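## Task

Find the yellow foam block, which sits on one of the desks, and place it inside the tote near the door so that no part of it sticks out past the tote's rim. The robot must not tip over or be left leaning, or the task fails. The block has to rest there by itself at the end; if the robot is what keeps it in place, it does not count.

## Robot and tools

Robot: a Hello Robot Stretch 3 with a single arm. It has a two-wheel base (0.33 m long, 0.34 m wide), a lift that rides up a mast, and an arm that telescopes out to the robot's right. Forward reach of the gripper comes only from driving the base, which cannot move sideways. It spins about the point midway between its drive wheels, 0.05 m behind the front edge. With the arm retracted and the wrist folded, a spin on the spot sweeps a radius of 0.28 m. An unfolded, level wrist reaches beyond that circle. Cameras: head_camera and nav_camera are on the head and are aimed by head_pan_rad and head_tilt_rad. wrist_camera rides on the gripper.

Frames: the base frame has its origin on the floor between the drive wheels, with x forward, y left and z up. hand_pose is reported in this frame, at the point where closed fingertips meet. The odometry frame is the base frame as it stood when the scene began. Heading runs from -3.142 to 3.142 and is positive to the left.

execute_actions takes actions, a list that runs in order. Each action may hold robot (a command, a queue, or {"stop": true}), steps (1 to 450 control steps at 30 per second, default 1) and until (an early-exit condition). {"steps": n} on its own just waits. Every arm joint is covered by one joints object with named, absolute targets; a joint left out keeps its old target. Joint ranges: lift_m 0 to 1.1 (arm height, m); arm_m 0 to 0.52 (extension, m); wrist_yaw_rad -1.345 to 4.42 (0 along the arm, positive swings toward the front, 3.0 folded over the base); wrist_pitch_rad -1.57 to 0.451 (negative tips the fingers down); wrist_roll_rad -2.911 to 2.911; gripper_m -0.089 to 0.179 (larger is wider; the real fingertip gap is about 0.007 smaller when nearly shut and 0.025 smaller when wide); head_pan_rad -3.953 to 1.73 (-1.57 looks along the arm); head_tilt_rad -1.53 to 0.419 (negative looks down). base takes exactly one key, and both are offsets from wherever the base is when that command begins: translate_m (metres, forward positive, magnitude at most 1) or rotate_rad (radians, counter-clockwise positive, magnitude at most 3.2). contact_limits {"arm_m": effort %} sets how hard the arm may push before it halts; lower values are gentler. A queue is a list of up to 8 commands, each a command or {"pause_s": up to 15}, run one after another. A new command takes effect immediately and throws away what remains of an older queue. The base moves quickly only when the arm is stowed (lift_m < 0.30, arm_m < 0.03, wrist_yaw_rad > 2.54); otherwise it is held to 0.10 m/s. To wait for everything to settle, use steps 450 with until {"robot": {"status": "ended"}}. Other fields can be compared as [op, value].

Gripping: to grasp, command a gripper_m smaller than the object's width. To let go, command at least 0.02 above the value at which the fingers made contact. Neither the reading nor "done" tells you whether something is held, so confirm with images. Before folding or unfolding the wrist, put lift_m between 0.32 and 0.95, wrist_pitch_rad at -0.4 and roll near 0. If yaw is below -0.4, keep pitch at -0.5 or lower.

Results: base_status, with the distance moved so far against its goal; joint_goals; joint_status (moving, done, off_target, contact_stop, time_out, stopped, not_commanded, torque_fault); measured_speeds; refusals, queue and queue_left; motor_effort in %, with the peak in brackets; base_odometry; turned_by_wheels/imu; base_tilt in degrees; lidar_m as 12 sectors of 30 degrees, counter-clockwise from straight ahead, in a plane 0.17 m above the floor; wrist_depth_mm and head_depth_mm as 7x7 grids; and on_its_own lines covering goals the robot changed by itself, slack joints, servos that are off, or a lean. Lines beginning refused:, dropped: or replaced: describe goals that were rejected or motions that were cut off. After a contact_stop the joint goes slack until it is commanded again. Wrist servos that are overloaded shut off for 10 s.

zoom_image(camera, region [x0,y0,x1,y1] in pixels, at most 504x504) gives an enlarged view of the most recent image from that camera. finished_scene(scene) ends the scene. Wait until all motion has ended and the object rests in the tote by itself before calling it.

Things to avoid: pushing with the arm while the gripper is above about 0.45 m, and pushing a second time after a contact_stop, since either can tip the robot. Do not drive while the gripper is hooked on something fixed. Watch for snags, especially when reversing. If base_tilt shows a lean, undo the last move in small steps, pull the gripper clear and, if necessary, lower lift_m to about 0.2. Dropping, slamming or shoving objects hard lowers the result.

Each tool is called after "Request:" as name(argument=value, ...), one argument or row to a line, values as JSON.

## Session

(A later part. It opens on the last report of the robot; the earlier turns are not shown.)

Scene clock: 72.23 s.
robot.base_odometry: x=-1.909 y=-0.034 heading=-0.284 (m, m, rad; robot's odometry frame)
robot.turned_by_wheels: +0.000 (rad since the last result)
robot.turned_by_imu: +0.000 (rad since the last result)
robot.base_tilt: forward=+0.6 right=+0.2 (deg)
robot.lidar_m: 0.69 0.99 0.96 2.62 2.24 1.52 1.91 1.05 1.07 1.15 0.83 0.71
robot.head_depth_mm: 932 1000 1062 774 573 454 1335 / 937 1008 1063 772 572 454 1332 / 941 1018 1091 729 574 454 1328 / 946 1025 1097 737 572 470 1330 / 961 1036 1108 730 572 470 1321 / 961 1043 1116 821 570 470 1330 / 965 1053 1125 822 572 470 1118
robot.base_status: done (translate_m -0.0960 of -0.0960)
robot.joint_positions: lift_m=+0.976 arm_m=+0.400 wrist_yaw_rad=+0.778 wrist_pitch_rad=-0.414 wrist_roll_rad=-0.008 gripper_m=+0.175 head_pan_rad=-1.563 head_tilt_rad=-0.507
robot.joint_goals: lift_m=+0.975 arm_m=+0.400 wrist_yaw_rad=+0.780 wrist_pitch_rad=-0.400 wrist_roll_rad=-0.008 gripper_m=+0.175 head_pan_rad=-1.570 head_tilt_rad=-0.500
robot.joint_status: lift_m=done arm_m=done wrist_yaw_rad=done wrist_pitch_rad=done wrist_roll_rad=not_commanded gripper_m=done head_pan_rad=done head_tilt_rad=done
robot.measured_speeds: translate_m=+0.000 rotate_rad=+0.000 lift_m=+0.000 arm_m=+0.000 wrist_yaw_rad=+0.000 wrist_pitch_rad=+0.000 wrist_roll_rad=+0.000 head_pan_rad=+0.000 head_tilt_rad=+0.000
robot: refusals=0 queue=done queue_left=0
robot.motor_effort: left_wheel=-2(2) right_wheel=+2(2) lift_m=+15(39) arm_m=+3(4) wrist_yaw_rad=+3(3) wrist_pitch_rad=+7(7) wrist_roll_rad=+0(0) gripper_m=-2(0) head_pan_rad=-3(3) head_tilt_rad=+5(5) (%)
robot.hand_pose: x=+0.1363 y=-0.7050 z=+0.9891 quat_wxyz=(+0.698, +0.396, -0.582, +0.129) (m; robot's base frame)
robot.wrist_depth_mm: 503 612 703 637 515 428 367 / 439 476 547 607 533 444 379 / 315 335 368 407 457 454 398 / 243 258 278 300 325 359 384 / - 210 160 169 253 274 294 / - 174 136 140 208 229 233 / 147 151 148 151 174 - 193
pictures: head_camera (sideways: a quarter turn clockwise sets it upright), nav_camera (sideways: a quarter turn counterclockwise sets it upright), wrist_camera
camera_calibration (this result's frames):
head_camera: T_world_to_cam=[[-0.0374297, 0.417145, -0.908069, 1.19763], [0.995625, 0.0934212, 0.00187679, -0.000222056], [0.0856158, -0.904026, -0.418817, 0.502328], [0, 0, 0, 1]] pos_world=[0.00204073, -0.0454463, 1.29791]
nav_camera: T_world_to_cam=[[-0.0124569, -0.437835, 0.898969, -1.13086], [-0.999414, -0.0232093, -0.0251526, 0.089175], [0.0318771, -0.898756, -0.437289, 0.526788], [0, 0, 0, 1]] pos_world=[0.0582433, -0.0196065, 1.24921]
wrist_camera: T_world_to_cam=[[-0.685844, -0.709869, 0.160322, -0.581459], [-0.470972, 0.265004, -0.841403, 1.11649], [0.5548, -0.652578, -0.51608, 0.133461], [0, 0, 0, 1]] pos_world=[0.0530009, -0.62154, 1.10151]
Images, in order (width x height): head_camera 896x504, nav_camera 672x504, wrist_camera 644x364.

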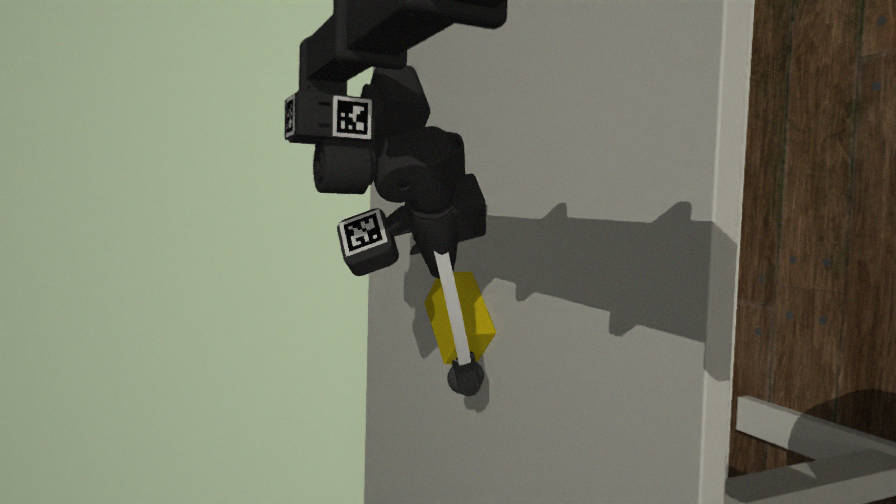

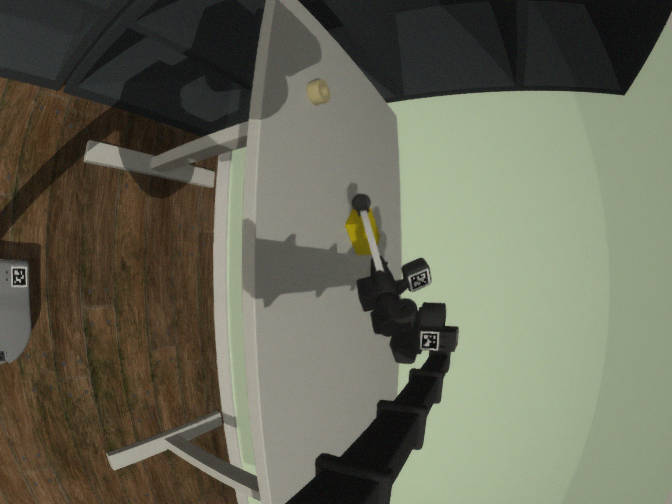

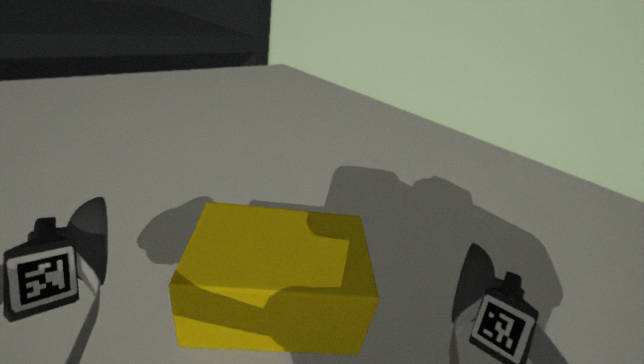

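Request:
execute_actions(
  actions=[
    {"robot":[{"joints":{"lift_m":0.95,"arm_m":0.39}},{"joints":{"gripper_m":0.05}},{"joints":{"lift_m":1.02}}],"steps":450,"until":{"robot":{"status":"ended"}}},
  ],
)

Scene clock: 76.37 s.
robot.base_odometry: x=-1.909 y=-0.034 heading=-0.284 (m, m, rad; robot's odometry frame)
robot.turned_by_wheels: +0.000 (rad since the last result)
robot.turned_by_imu: +0.001 (rad since the last result)
robot.base_tilt: forward=+0.7 right=+0.3 (deg)
robot.lidar_m: 0.69 0.99 0.96 2.62 2.24 1.53 1.91 1.05 1.07 1.15 0.83 0.71
robot.head_depth_mm: 932 1001 - 822 572 455 1331 / 940 998 - 821 574 455 1338 / 944 1014 - 773 572 453 1334 / 949 1025 1089 770 570 470 1328 / 957 1032 1110 732 571 469 1330 / 964 1036 1118 824 572 470 1333 / 967 1047 1118 817 572 472 1123
robot.base_status: done (translate_m -0.0960 of -0.0960)
robot.joint_positions: lift_m=+1.019 arm_m=+0.390 wrist_yaw_rad=+0.778 wrist_pitch_rad=-0.416 wrist_roll_rad=-0.008 gripper_m=+0.051 head_pan_rad=-1.563 head_tilt_rad=-0.507
robot.joint_goals: lift_m=+1.020 arm_m=+0.390 wrist_yaw_rad=+0.780 wrist_pitch_rad=-0.400 wrist_roll_rad=-0.008 gripper_m=+0.050 head_pan_rad=-1.570 head_tilt_rad=-0.500
robot.joint_status: lift_m=done arm_m=done wrist_yaw_rad=done wrist_pitch_rad=done wrist_roll_rad=not_commanded gripper_m=done head_pan_rad=done head_tilt_rad=done
robot.measured_speeds: translate_m=+0.000 rotate_rad=+0.000 lift_m=+0.000 arm_m=+0.000 wrist_yaw_rad=+0.000 wrist_pitch_rad=+0.000 wrist_roll_rad=+0.000 head_pan_rad=+0.000 head_tilt_rad=+0.000
robot: refusals=0 queue=done queue_left=0
robot.motor_effort: left_wheel=-2(3) right_wheel=+2(3) lift_m=+40(42) arm_m=-4(6) wrist_yaw_rad=+3(3) wrist_pitch_rad=+7(8) wrist_roll_rad=+0(0) gripper_m=-17(91) head_pan_rad=-3(2) head_tilt_rad=+5(5) (%)
robot.hand_pose: x=+0.1362 y=-0.6954 z=+1.0326 quat_wxyz=(+0.698, +0.397, -0.582, +0.129) (m; robot's base frame)
robot.wrist_depth_mm: 687 822 749 646 516 434 376 / 509 589 681 658 547 450 388 / 394 425 462 513 537 471 401 / 311 328 168 175 414 454 414 / 255 271 127 137 321 347 373 / 219 - 133 135 141 278 297 / 189 194 200 206 216 237 246
pictures: head_camera (sideways: a quarter turn clockwise sets it upright), nav_camera (sideways: a quarter turn counterclockwise sets it upright), wrist_camera
camera_calibration (this result's frames):
head_camera: T_world_to_cam=[[-0.0374297, 0.41714, -0.908071, 1.19763], [0.995625, 0.0934212, 0.00187626, -0.000221362], [0.0856158, -0.904028, -0.418812, 0.502321], [0, 0, 0, 1]] pos_world=[0.00204073, -0.0454464, 1.29791]
nav_camera: T_world_to_cam=[[-0.0124569, -0.437829, 0.898972, -1.13086], [-0.999414, -0.0232094, -0.0251525, 0.0891749], [0.0318771, -0.898759, -0.437283, 0.526781], [0, 0, 0, 1]] pos_world=[0.0582433, -0.0196069, 1.24921]
wrist_camera: T_world_to_cam=[[-0.685686, -0.71003, 0.160287, -0.581857], [-0.471797, 0.265841, -0.840676, 1.1505], [0.554294, -0.652063, -0.517274, 0.163885], [0, 0, 0, 1]] pos_world=[0.0529884, -0.612122, 1.14523]
Images, in order (width x height): head_camera 896x504, nav_camera 672x504, wrist_camera 644x364.

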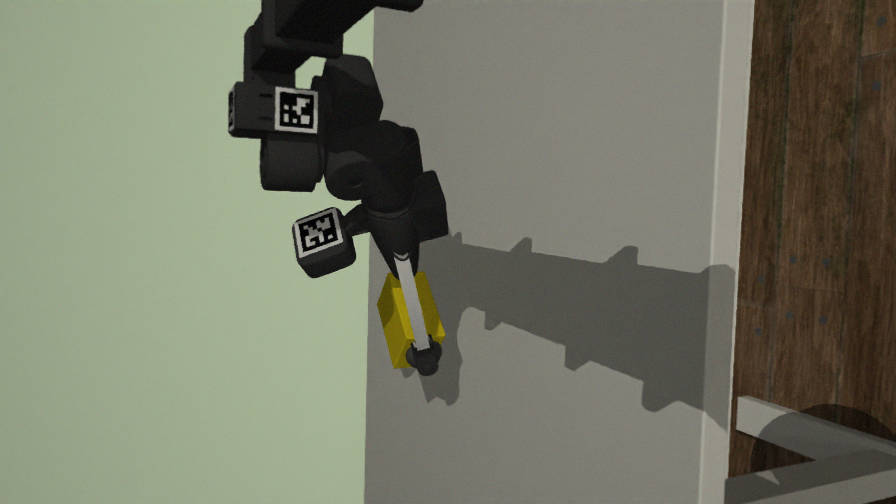

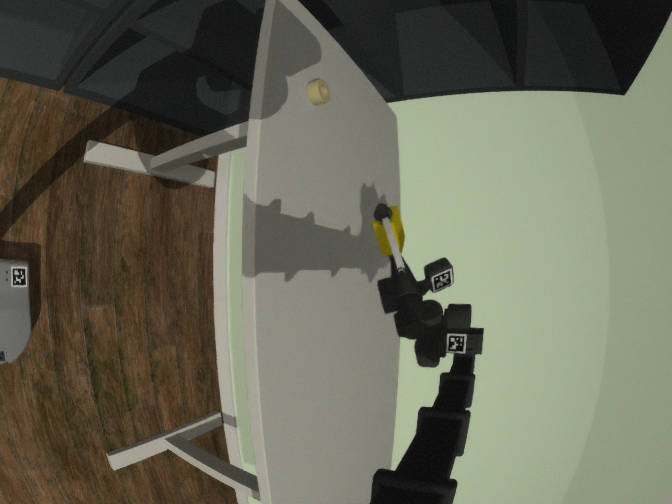

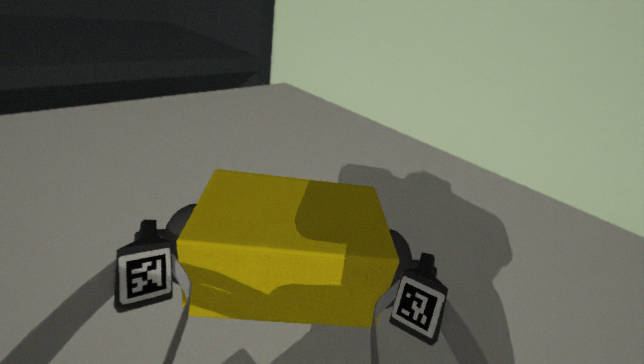

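Request:
execute_actions(
  actions=[
    {"robot":[{"joints":{"arm_m":0.0,"wrist_yaw_rad":1.5}},{"joints":{"lift_m":0.6,"head_pan_rad":0,"head_tilt_rad":-0.8},"base":{"rotate_rad":1.623}},{"joints":{"wrist_yaw_rad":2.65,"lift_m":0.4}},{"joints":{"lift_m":0.28}},{"base":{"translate_m":1.0}},{"base":{"translate_m":1.0}},{"base":{"translate_m":0.1}},{"base":{"rotate_rad":-1.59}}],"steps":450,"until":{"robot":{"status":"ended"}}},
    {"steps":450,"until":{"robot":{"status":"ended"}}},
  ],
)

Scene clock: 103.93 s.
robot.base_odometry: x=-1.427 y=+2.010 heading=-0.251 (m, m, rad; robot's odometry frame)
robot.turned_by_wheels: +0.033 (rad since the last result)
robot.turned_by_imu: +0.053 (rad since the last result)
robot.base_tilt: forward=+0.6 right=+0.0 (deg)
robot.lidar_m: 1.78 0.71 0.53 0.51 0.54 0.75 1.39 1.64 1.84 2.87 1.53 0.88
robot.head_depth_mm: 2469 2766 2478 1921 1527 1323 1145 / 2457 2763 2511 1942 1570 1325 1141 / 2487 2826 2505 1938 1568 1322 1148 / 2509 2848 2518 1940 1580 1325 1149 / 2128 2228 2322 1943 1591 1331 1150 / 1471 1527 1586 1631 1532 1338 1155 / 1126 1148 1172 1204 1227 1250 1140
robot.base_status: done (rotate_rad -1.5899 of -1.5900)
robot.joint_positions: lift_m=+0.281 arm_m=+0.000 wrist_yaw_rad=+2.647 wrist_pitch_rad=-0.417 wrist_roll_rad=-0.008 gripper_m=+0.051 head_pan_rad=-0.007 head_tilt_rad=-0.791
robot.joint_goals: lift_m=+0.280 arm_m=+0.000 wrist_yaw_rad=+2.650 wrist_pitch_rad=-0.400 wrist_roll_rad=-0.008 gripper_m=+0.050 head_pan_rad=+0.000 head_tilt_rad=-0.800
robot.joint_status: lift_m=done arm_m=done wrist_yaw_rad=done wrist_pitch_rad=done wrist_roll_rad=not_commanded gripper_m=done head_pan_rad=done head_tilt_rad=done
robot.measured_speeds: translate_m=+0.000 rotate_rad=+0.000 lift_m=+0.000 arm_m=+0.000 wrist_yaw_rad=+0.000 wrist_pitch_rad=+0.000 wrist_roll_rad=+0.000 head_pan_rad=+0.000 head_tilt_rad=+0.000
robot: refusals=0 queue=done queue_left=0
robot.motor_effort: left_wheel=+2(12) right_wheel=-2(9) lift_m=+16(41) arm_m=-4(8) wrist_yaw_rad=+3(4) wrist_pitch_rad=+8(8) wrist_roll_rad=+0(0) gripper_m=-16(17) head_pan_rad=+3(36) head_tilt_rad=-6(35) (%)
robot.hand_pose: x=+0.0852 y=+0.0524 z=+0.2935 quat_wxyz=(+0.312, +0.704, -0.026, +0.638) (m; robot's base frame)
robot.wrist_depth_mm: 407 448 497 563 649 746 931 / 438 476 540 614 727 870 - / 466 522 594 681 811 - - / 494 553 168 176 805 915 - / 506 550 128 137 656 705 758 / 453 - 134 136 141 564 607 / - - 410 421 442 486 500
pictures: head_camera (sideways: a quarter turn clockwise sets it upright), nav_camera (sideways: a quarter turn counterclockwise sets it upright), wrist_camera
camera_calibration (this result's frames):
head_camera: T_world_to_cam=[[-0.655333, -0.0298169, -0.754751, 1.00148], [-0.0751624, 0.996835, 0.0258812, -0.0249362], [0.751591, 0.0736897, -0.655501, 0.806201], [0, 0, 0, 1]] pos_world=[0.0484979, -0.00469034, 1.28498]
nav_camera: T_world_to_cam=[[0.671942, -0.0203383, 0.740325, -0.928194], [0.00119527, -0.999592, -0.0285458, 0.0874789], [0.740603, 0.020066, -0.671643, 0.827362], [0, 0, 0, 1]] pos_world=[0.0108408, 0.0519634, 1.24535]
wrist_camera: T_world_to_cam=[[0.880586, -0.445964, 0.160263, -0.114672], [-0.115534, -0.530021, -0.840077, 0.317435], [0.459587, 0.721244, -0.518253, 0.233837], [0, 0, 0, 1]] pos_world=[0.0301847, -0.0515459, 0.406235]
Images, in order (width x height): head_camera 896x504, nav_camera 672x504, wrist_camera 644x364.

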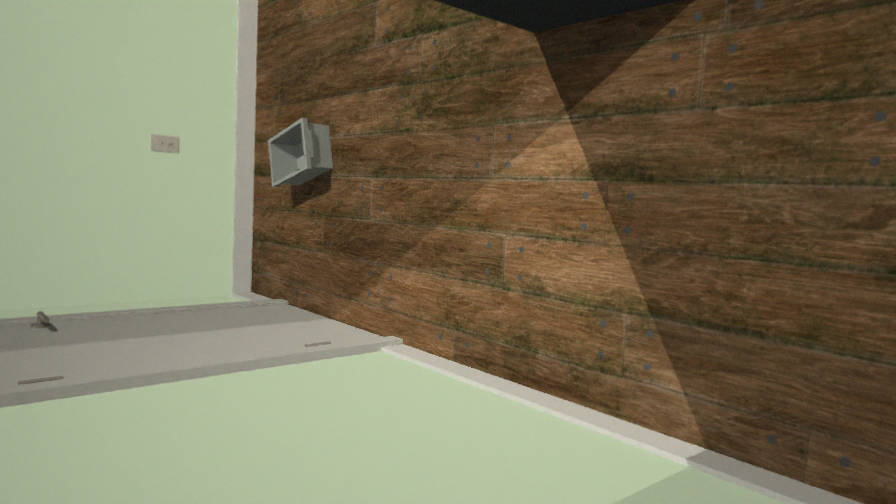

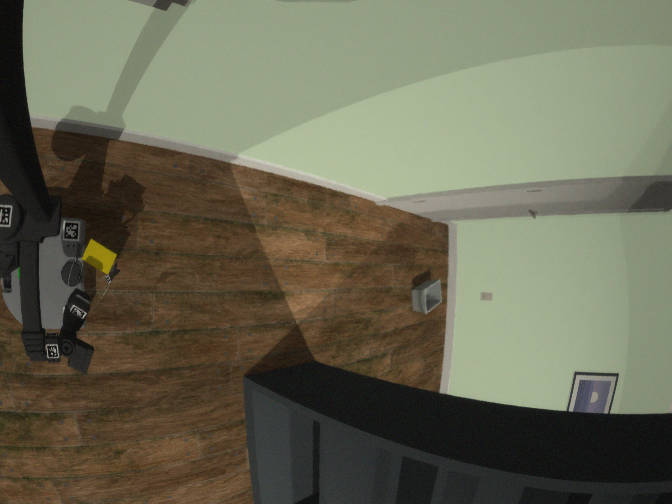

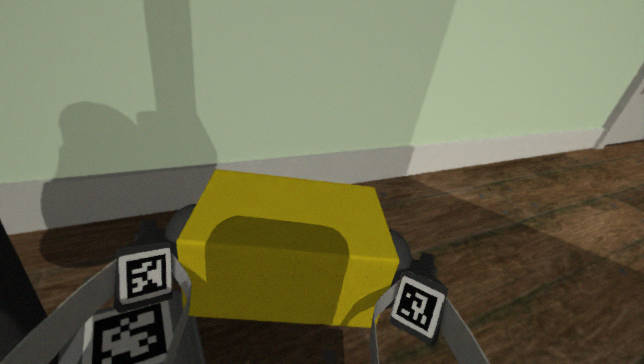

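Request:
execute_actions(
  actions=[
    {"robot":[{"base":{"rotate_rad":-0.08}},{"base":{"translate_m":1.0}},{"base":{"translate_m":0.77}},{"base":{"rotate_rad":1.57},"joints":{"head_pan_rad":-1.57,"head_tilt_rad":-1.0}},{"joints":{"lift_m":0.36}},{"joints":{"wrist_yaw_rad":0}},{"joints":{"wrist_pitch_rad":-1.0,"arm_m":0.1}}],"steps":450,"until":{"robot":{"status":"ended"}}},
    {"steps":450,"until":{"robot":{"status":"ended"}}},
  ],
)

Scene clock: 122.30 s.
robot.base_odometry: x=+0.247 y=+1.435 heading=+1.239 (m, m, rad; robot's odometry frame)
robot.turned_by_wheels: +1.490 (rad since the last result)
robot.turned_by_imu: +1.495 (rad since the last result)
robot.base_tilt: forward=+0.8 right=+0.1 (deg)
robot.lidar_m: 0.57 0.62 0.81 1.98 0.69 0.77 1.89 1.75 1.23 1.17 0.87 0.61
robot.head_depth_mm: 1024 1200 1448 1588 1375 1212 1084 / 1027 1198 1459 1596 1376 1252 - / 1028 1212 1455 1618 1354 - 1124 / 1032 1213 1457 1617 1374 1201 1117 / 1039 1217 1480 1607 1400 1230 1099 / 1043 1217 1481 1608 1399 1221 1107 / 1049 1229 1442 1518 1382 1234 1108
robot.base_status: done (rotate_rad +1.5699 of +1.5700)
robot.joint_positions: lift_m=+0.359 arm_m=+0.100 wrist_yaw_rad=+0.002 wrist_pitch_rad=-1.006 wrist_roll_rad=-0.008 gripper_m=+0.051 head_pan_rad=-1.563 head_tilt_rad=-0.988
robot.joint_goals: lift_m=+0.360 arm_m=+0.100 wrist_yaw_rad=+0.000 wrist_pitch_rad=-1.000 wrist_roll_rad=-0.008 gripper_m=+0.050 head_pan_rad=-1.570 head_tilt_rad=-1.000
robot.joint_status: lift_m=done arm_m=done wrist_yaw_rad=done wrist_pitch_rad=done wrist_roll_rad=not_commanded gripper_m=done head_pan_rad=done head_tilt_rad=done
robot.measured_speeds: translate_m=+0.000 rotate_rad=+0.000 lift_m=+0.000 arm_m=+0.000 wrist_yaw_rad=+0.000 wrist_pitch_rad=+0.000 wrist_roll_rad=+0.000 head_pan_rad=+0.000 head_tilt_rad=+0.000
robot: refusals=0 queue=done queue_left=0
robot.motor_effort: left_wheel=-2(11) right_wheel=+2(10) lift_m=+41(41) arm_m=+4(3) wrist_yaw_rad=-1(3) wrist_pitch_rad=+3(7) wrist_roll_rad=+0(0) gripper_m=-17(16) head_pan_rad=-3(37) head_tilt_rad=-8(30) (%)
robot.hand_pose: x=-0.0213 y=-0.3615 z=+0.2688 quat_wxyz=(+0.623, +0.343, -0.616, -0.339) (m; robot's base frame)
robot.wrist_depth_mm: 529 551 551 467 636 670 703 / 488 508 511 516 573 617 642 / 459 470 486 490 523 550 579 / 426 437 168 176 449 500 532 / 394 414 128 137 457 466 487 / 379 - 133 135 141 437 454 / 355 365 370 379 397 411 424
pictures: head_camera (sideways: a quarter turn clockwise sets it upright), nav_camera (sideways: a quarter turn counterclockwise sets it upright), wrist_camera
camera_calibration (this result's frames):
head_camera: T_world_to_cam=[[-0.0405174, 0.789641, -0.61223, 0.812012], [0.995674, 0.0831855, 0.0413971, -0.0516597], [0.0836175, -0.607904, -0.789595, 0.984667], [0, 0, 0, 1]] pos_world=[0.00200134, -0.0383169, 1.27676]
nav_camera: T_world_to_cam=[[-0.0094128, -0.803841, 0.59477, -0.73437], [-0.999511, -0.0101711, -0.0295646, 0.0949021], [0.0298147, -0.594758, -0.803352, 1.00298], [0, 0, 0, 1]] pos_world=[0.0580397, 0.0071778, 1.24533]
wrist_camera: T_world_to_cam=[[-0.986529, -0.111709, 0.119504, -0.109484], [-0.151437, 0.899911, -0.408934, 0.465283], [-0.0618613, -0.421523, -0.904705, 0.248188], [0, 0, 0, 1]] pos_world=[-0.0221951, -0.326326, 0.427891]
Images, in order (width x height): head_camera 896x504, nav_camera 672x504, wrist_camera 644x364.

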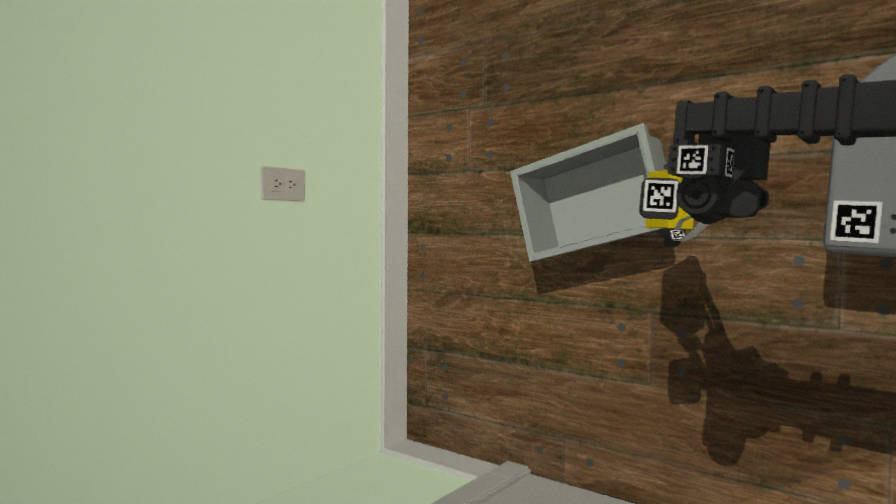

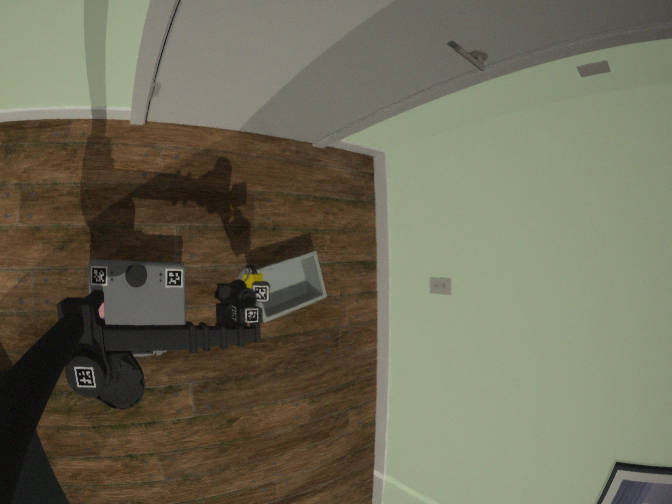

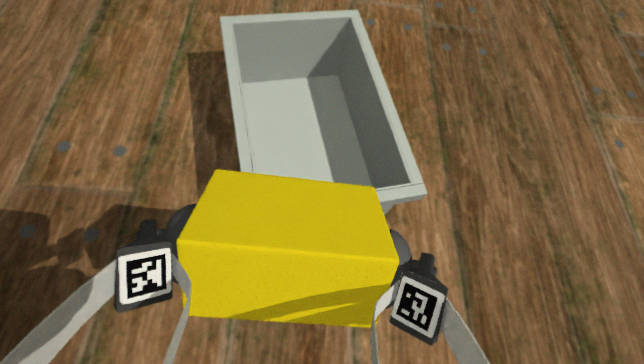

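Request:
execute_actions(
  actions=[
    {"robot":[{"base":{"translate_m":-0.03},"joints":{"wrist_yaw_rad":0.25,"arm_m":0.33}},{"joints":{"lift_m":0.24}}],"steps":450,"until":{"robot":{"status":"ended"}}},
  ],
)

Scene clock: 127.17 s.
robot.base_odometry: x=+0.238 y=+1.407 heading=+1.239 (m, m, rad; robot's odometry frame)
robot.turned_by_wheels: +0.000 (rad since the last result)
robot.turned_by_imu: +0.001 (rad since the last result)
robot.base_tilt: forward=+0.6 right=+0.2 (deg)
robot.lidar_m: 0.60 0.65 0.85 2.08 0.69 0.77 1.88 1.76 1.23 0.56 0.92 0.65
robot.head_depth_mm: 1026 1201 1450 1593 1367 1212 1093 / 1025 1199 1459 1593 1398 1217 1118 / 1030 1207 1464 1597 1323 1199 1126 / 1040 1214 1469 1602 1355 1230 1113 / 1038 1222 1478 1603 1400 1231 1094 / 1049 1225 1486 1629 1400 1238 1107 / 1048 1228 1457 1557 1409 1230 1105
robot.base_status: done (translate_m -0.0300 of -0.0300)
robot.joint_positions: lift_m=+0.241 arm_m=+0.330 wrist_yaw_rad=+0.247 wrist_pitch_rad=-1.007 wrist_roll_rad=-0.008 gripper_m=+0.051 head_pan_rad=-1.563 head_tilt_rad=-0.988
robot.joint_goals: lift_m=+0.240 arm_m=+0.330 wrist_yaw_rad=+0.250 wrist_pitch_rad=-1.000 wrist_roll_rad=-0.008 gripper_m=+0.050 head_pan_rad=-1.570 head_tilt_rad=-1.000
robot.joint_status: lift_m=done arm_m=done wrist_yaw_rad=done wrist_pitch_rad=done wrist_roll_rad=not_commanded gripper_m=done head_pan_rad=done head_tilt_rad=done
robot.measured_speeds: translate_m=+0.000 rotate_rad=+0.000 lift_m=+0.000 arm_m=+0.000 wrist_yaw_rad=+0.000 wrist_pitch_rad=+0.000 wrist_roll_rad=+0.000 head_pan_rad=+0.000 head_tilt_rad=+0.000
robot: refusals=0 queue=done queue_left=0
robot.motor_effort: left_wheel=-2(7) right_wheel=+2(5) lift_m=+15(40) arm_m=+3(1) wrist_yaw_rad=+3(6) wrist_pitch_rad=+4(3) wrist_roll_rad=+0(0) gripper_m=-17(18) head_pan_rad=-3(3) head_tilt_rad=-8(7) (%)
robot.hand_pose: x=+0.0070 y=-0.5878 z=+0.1498 quat_wxyz=(+0.659, +0.416, -0.570, -0.261) (m; robot's base frame)
robot.wrist_depth_mm: 383 402 417 438 462 484 502 / 356 365 244 254 418 438 463 / 332 336 282 292 276 403 417 / 310 305 169 176 259 368 387 / 289 289 127 137 212 341 356 / 275 - 133 135 142 318 332 / 259 175 267 273 211 300 306
pictures: head_camera (sideways: a quarter turn clockwise sets it upright), nav_camera (sideways: a quarter turn counterclockwise sets it upright), wrist_camera
camera_calibration (this result's frames):
head_camera: T_world_to_cam=[[-0.0403372, 0.78965, -0.61223, 0.812011], [0.995693, 0.0829582, 0.0413971, -0.0516598], [0.0834788, -0.607923, -0.789595, 0.984668], [0, 0, 0, 1]] pos_world=[0.00199259, -0.038316, 1.27676]
nav_camera: T_world_to_cam=[[-0.00959631, -0.803838, 0.59477, -0.734369], [-0.999513, -0.00994296, -0.0295646, 0.0949022], [0.029679, -0.594764, -0.803352, 1.00298], [0, 0, 0, 1]] pos_world=[0.0580413, 0.00716594, 1.24533]
wrist_camera: T_world_to_cam=[[-0.929899, -0.347902, 0.119383, -0.231824], [-0.365406, 0.836702, -0.407932, 0.588707], [0.0420325, -0.422958, -0.905174, 0.0454216], [0, 0, 0, 1]] pos_world=[-0.00236508, -0.554013, 0.308943]
Images, in order (width x height): head_camera 896x504, nav_camera 672x504, wrist_camera 644x364.

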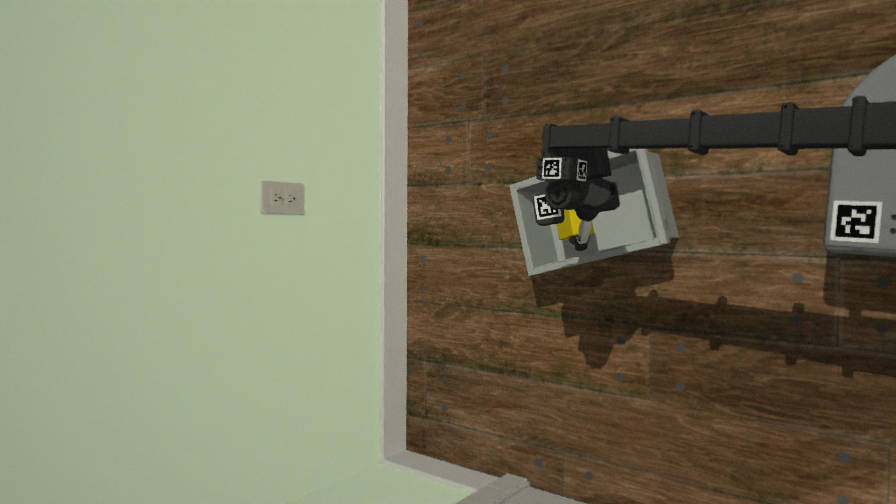

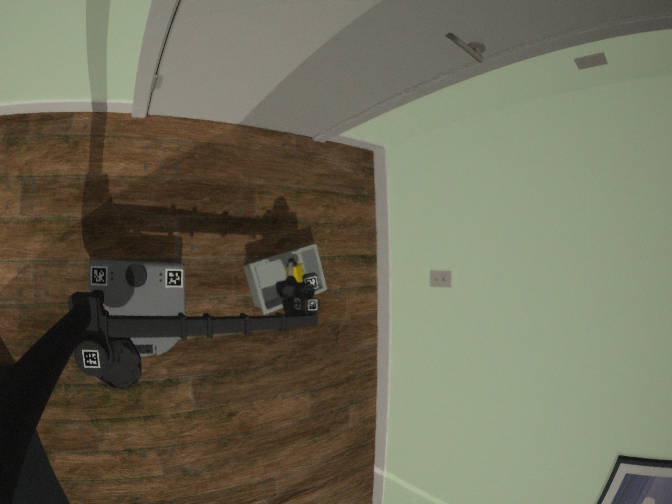

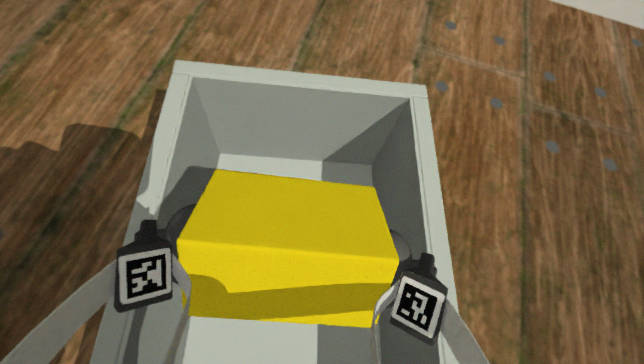

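Request:
execute_actions(
  actions=[
    {"robot":[{"joints":{"lift_m":0.15}}],"steps":450,"until":{"robot":{"status":"ended"}}},
  ],
)

Scene clock: 128.87 s.
robot.base_odometry: x=+0.238 y=+1.407 heading=+1.239 (m, m, rad; robot's odometry frame)
robot.turned_by_wheels: +0.000 (rad since the last result)
robot.turned_by_imu: +0.000 (rad since the last result)
robot.base_tilt: forward=+0.6 right=+0.3 (deg)
robot.lidar_m: 0.60 0.65 0.85 2.08 0.69 0.77 1.88 1.75 1.24 1.17 0.92 0.64
robot.head_depth_mm: 1027 1197 1432 1578 1372 1208 1088 / 1029 1200 1450 1595 1375 1212 1110 / 1034 1210 1460 1602 1398 1202 1127 / 1030 1211 1474 1614 1371 1224 1111 / 1038 1216 1469 1618 1400 1224 1103 / 1044 1223 1491 1621 1405 1232 1101 / 1050 1227 1455 1562 1412 1238 1109
robot.base_status: done (translate_m -0.0300 of -0.0300)
robot.joint_positions: lift_m=+0.151 arm_m=+0.330 wrist_yaw_rad=+0.247 wrist_pitch_rad=-1.007 wrist_roll_rad=-0.008 gripper_m=+0.051 head_pan_rad=-1.563 head_tilt_rad=-0.988
robot.joint_goals: lift_m=+0.150 arm_m=+0.330 wrist_yaw_rad=+0.250 wrist_pitch_rad=-1.000 wrist_roll_rad=-0.008 gripper_m=+0.050 head_pan_rad=-1.570 head_tilt_rad=-1.000
robot.joint_status: lift_m=done arm_m=done wrist_yaw_rad=done wrist_pitch_rad=done wrist_roll_rad=not_commanded gripper_m=done head_pan_rad=done head_tilt_rad=done
robot.measured_speeds: translate_m=+0.000 rotate_rad=+0.000 lift_m=+0.000 arm_m=+0.000 wrist_yaw_rad=+0.000 wrist_pitch_rad=+0.000 wrist_roll_rad=+0.000 head_pan_rad=+0.000 head_tilt_rad=+0.000
robot: refusals=0 queue=done queue_left=0
robot.motor_effort: left_wheel=-2(1) right_wheel=+2(2) lift_m=+16(16) arm_m=+4(4) wrist_yaw_rad=+3(3) wrist_pitch_rad=+3(4) wrist_roll_rad=+0(0) gripper_m=-17(17) head_pan_rad=-3(3) head_tilt_rad=-7(7) (%)
robot.hand_pose: x=+0.0070 y=-0.5877 z=+0.0598 quat_wxyz=(+0.659, +0.416, -0.570, -0.261) (m; robot's base frame)
robot.wrist_depth_mm: 272 152 194 192 191 172 365 / 122 156 233 231 219 157 330 / 112 159 249 261 237 142 300 / 113 163 169 175 228 132 275 / 116 142 128 137 186 130 253 / 117 - 133 135 141 128 233 / - 173 189 196 198 119 104
pictures: head_camera (sideways: a quarter turn clockwise sets it upright), nav_camera (sideways: a quarter turn counterclockwise sets it upright), wrist_camera
camera_calibration (this result's frames):
head_camera: T_world_to_cam=[[-0.0403373, 0.78965, -0.61223, 0.81201], [0.995693, 0.0829584, 0.0413971, -0.0516598], [0.0834788, -0.607923, -0.789595, 0.984668], [0, 0, 0, 1]] pos_world=[0.0019926, -0.038316, 1.27676]
nav_camera: T_world_to_cam=[[-0.00959621, -0.803839, 0.59477, -0.734369], [-0.999513, -0.00994307, -0.0295646, 0.0949022], [0.029679, -0.594764, -0.803352, 1.00298], [0, 0, 0, 1]] pos_world=[0.0580413, 0.00716595, 1.24533]
wrist_camera: T_world_to_cam=[[-0.929895, -0.347917, 0.119368, -0.221083], [-0.365419, 0.836754, -0.407813, 0.551983], [0.0420032, -0.422843, -0.905229, -0.0359795], [0, 0, 0, 1]] pos_world=[-0.00236737, -0.554006, 0.218926]
Images, in order (width x height): head_camera 896x504, nav_camera 672x504, wrist_camera 644x364.

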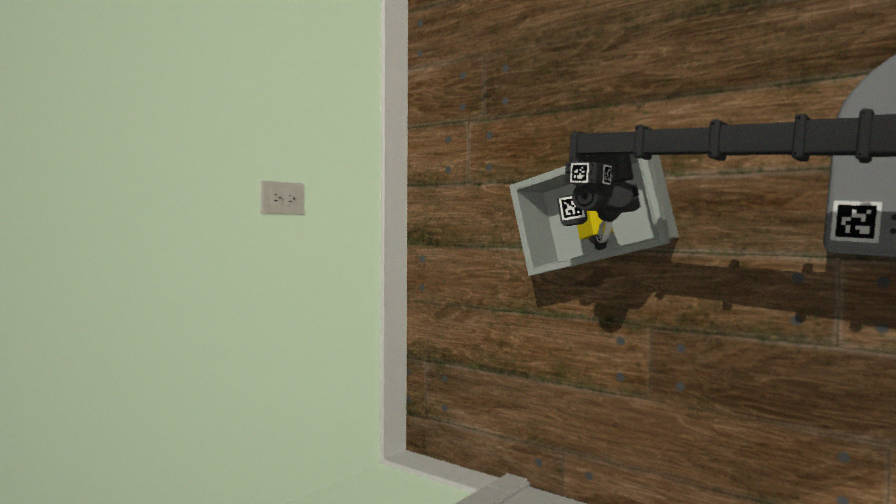

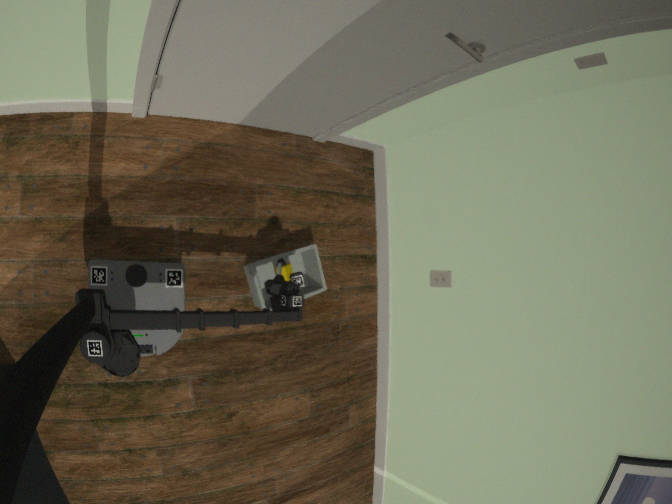

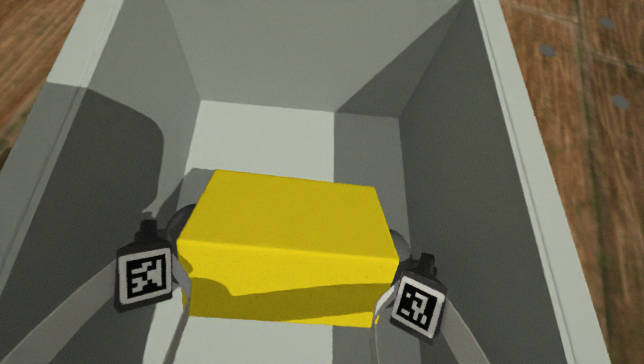

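Request:
execute_actions(
  actions=[
    {"robot":[{"joints":{"lift_m":0.125}}],"steps":450,"until":{"robot":{"status":"ended"}}},
    {"robot":[{"joints":{"gripper_m":0.125}},{"joints":{"lift_m":0.3}}],"steps":450,"until":{"robot":{"status":"ended"}}},
  ],
)

Scene clock: 133.57 s.
robot.base_odometry: x=+0.238 y=+1.407 heading=+1.239 (m, m, rad; robot's odometry frame)
robot.turned_by_wheels: +0.000 (rad since the last result)
robot.turned_by_imu: +0.001 (rad since the last result)
robot.base_tilt: forward=+0.8 right=+0.2 (deg)
robot.lidar_m: 0.60 0.65 0.85 2.08 0.69 0.77 1.88 1.75 1.23 1.17 0.92 0.64
robot.head_depth_mm: 1023 1203 1457 1592 1380 1211 1091 / 1024 1207 1451 1584 1379 1225 1106 / 1037 1201 1459 1610 1305 1201 1133 / 1032 1210 1458 1603 1353 1220 1113 / 1036 1213 1480 1618 1395 1226 1101 / 1035 1226 1484 1614 1403 1240 1103 / 1043 1226 1443 1552 1414 1238 1101
robot.base_status: done (translate_m -0.0300 of -0.0300)
robot.joint_positions: lift_m=+0.299 arm_m=+0.330 wrist_yaw_rad=+0.248 wrist_pitch_rad=-1.009 wrist_roll_rad=-0.008 gripper_m=+0.125 head_pan_rad=-1.563 head_tilt_rad=-0.988
robot.joint_goals: lift_m=+0.300 arm_m=+0.330 wrist_yaw_rad=+0.250 wrist_pitch_rad=-1.000 wrist_roll_rad=-0.008 gripper_m=+0.125 head_pan_rad=-1.570 head_tilt_rad=-1.000
robot.joint_status: lift_m=done arm_m=done wrist_yaw_rad=done wrist_pitch_rad=done wrist_roll_rad=not_commanded gripper_m=done head_pan_rad=done head_tilt_rad=done
robot.measured_speeds: translate_m=+0.000 rotate_rad=+0.000 lift_m=+0.000 arm_m=+0.000 wrist_yaw_rad=+0.000 wrist_pitch_rad=+0.000 wrist_roll_rad=+0.000 head_pan_rad=+0.000 head_tilt_rad=+0.000
robot: refusals=0 queue=done queue_left=0
robot.motor_effort: left_wheel=-2(2) right_wheel=+2(3) lift_m=+40(43) arm_m=+4(3) wrist_yaw_rad=+3(3) wrist_pitch_rad=+4(4) wrist_roll_rad=+0(0) gripper_m=+0(80) head_pan_rad=-3(3) head_tilt_rad=-8(8) (%)
robot.hand_pose: x=+0.0069 y=-0.5873 z=+0.2085 quat_wxyz=(+0.659, +0.417, -0.569, -0.261) (m; robot's base frame)
robot.wrist_depth_mm: 453 473 495 518 544 564 535 / 421 433 455 472 498 522 549 / 393 406 295 310 454 469 494 / 364 374 351 382 413 437 458 / 343 349 356 375 387 402 416 / 326 237 308 346 265 378 393 / 306 305 314 324 287 353 366
pictures: head_camera (sideways: a quarter turn clockwise sets it upright), nav_camera (sideways: a quarter turn counterclockwise sets it upright), wrist_camera
camera_calibration (this result's frames):
head_camera: T_world_to_cam=[[-0.0403375, 0.78965, -0.61223, 0.81201], [0.995693, 0.0829587, 0.0413971, -0.0516598], [0.0834791, -0.607923, -0.789595, 0.984668], [0, 0, 0, 1]] pos_world=[0.00199261, -0.038316, 1.27676]
nav_camera: T_world_to_cam=[[-0.00959592, -0.803839, 0.59477, -0.734369], [-0.999513, -0.00994343, -0.0295646, 0.0949022], [0.0296793, -0.594764, -0.803352, 1.00298], [0, 0, 0, 1]] pos_world=[0.0580413, 0.00716597, 1.24533]
wrist_camera: T_world_to_cam=[[-0.929736, -0.348414, 0.119158, -0.238998], [-0.365858, 0.837404, -0.406081, 0.612245], [0.0417013, -0.421143, -0.906035, 0.0999335], [0, 0, 0, 1]] pos_world=[-0.00237711, -0.553881, 0.367643]
Images, in order (width x height): head_camera 896x504, nav_camera 672x504, wrist_camera 644x364.

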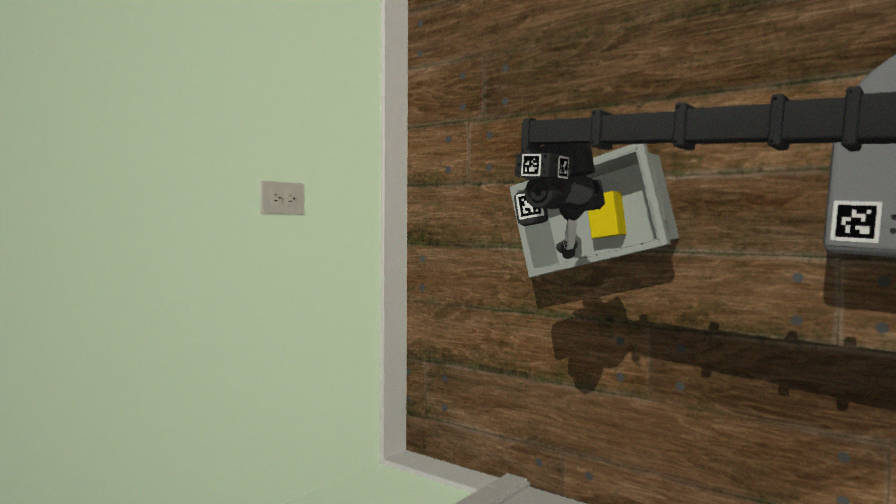

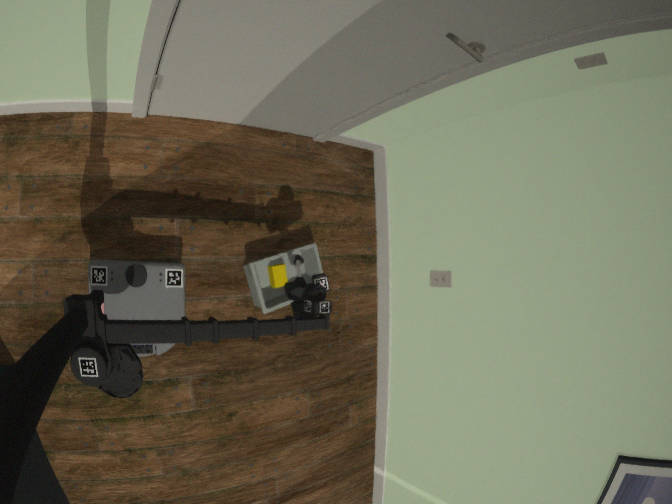

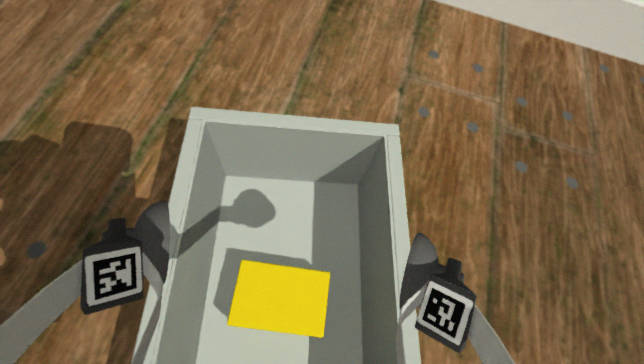

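Request:
finished_scene(
  scene=1,
)

The scene is finished: the task was done.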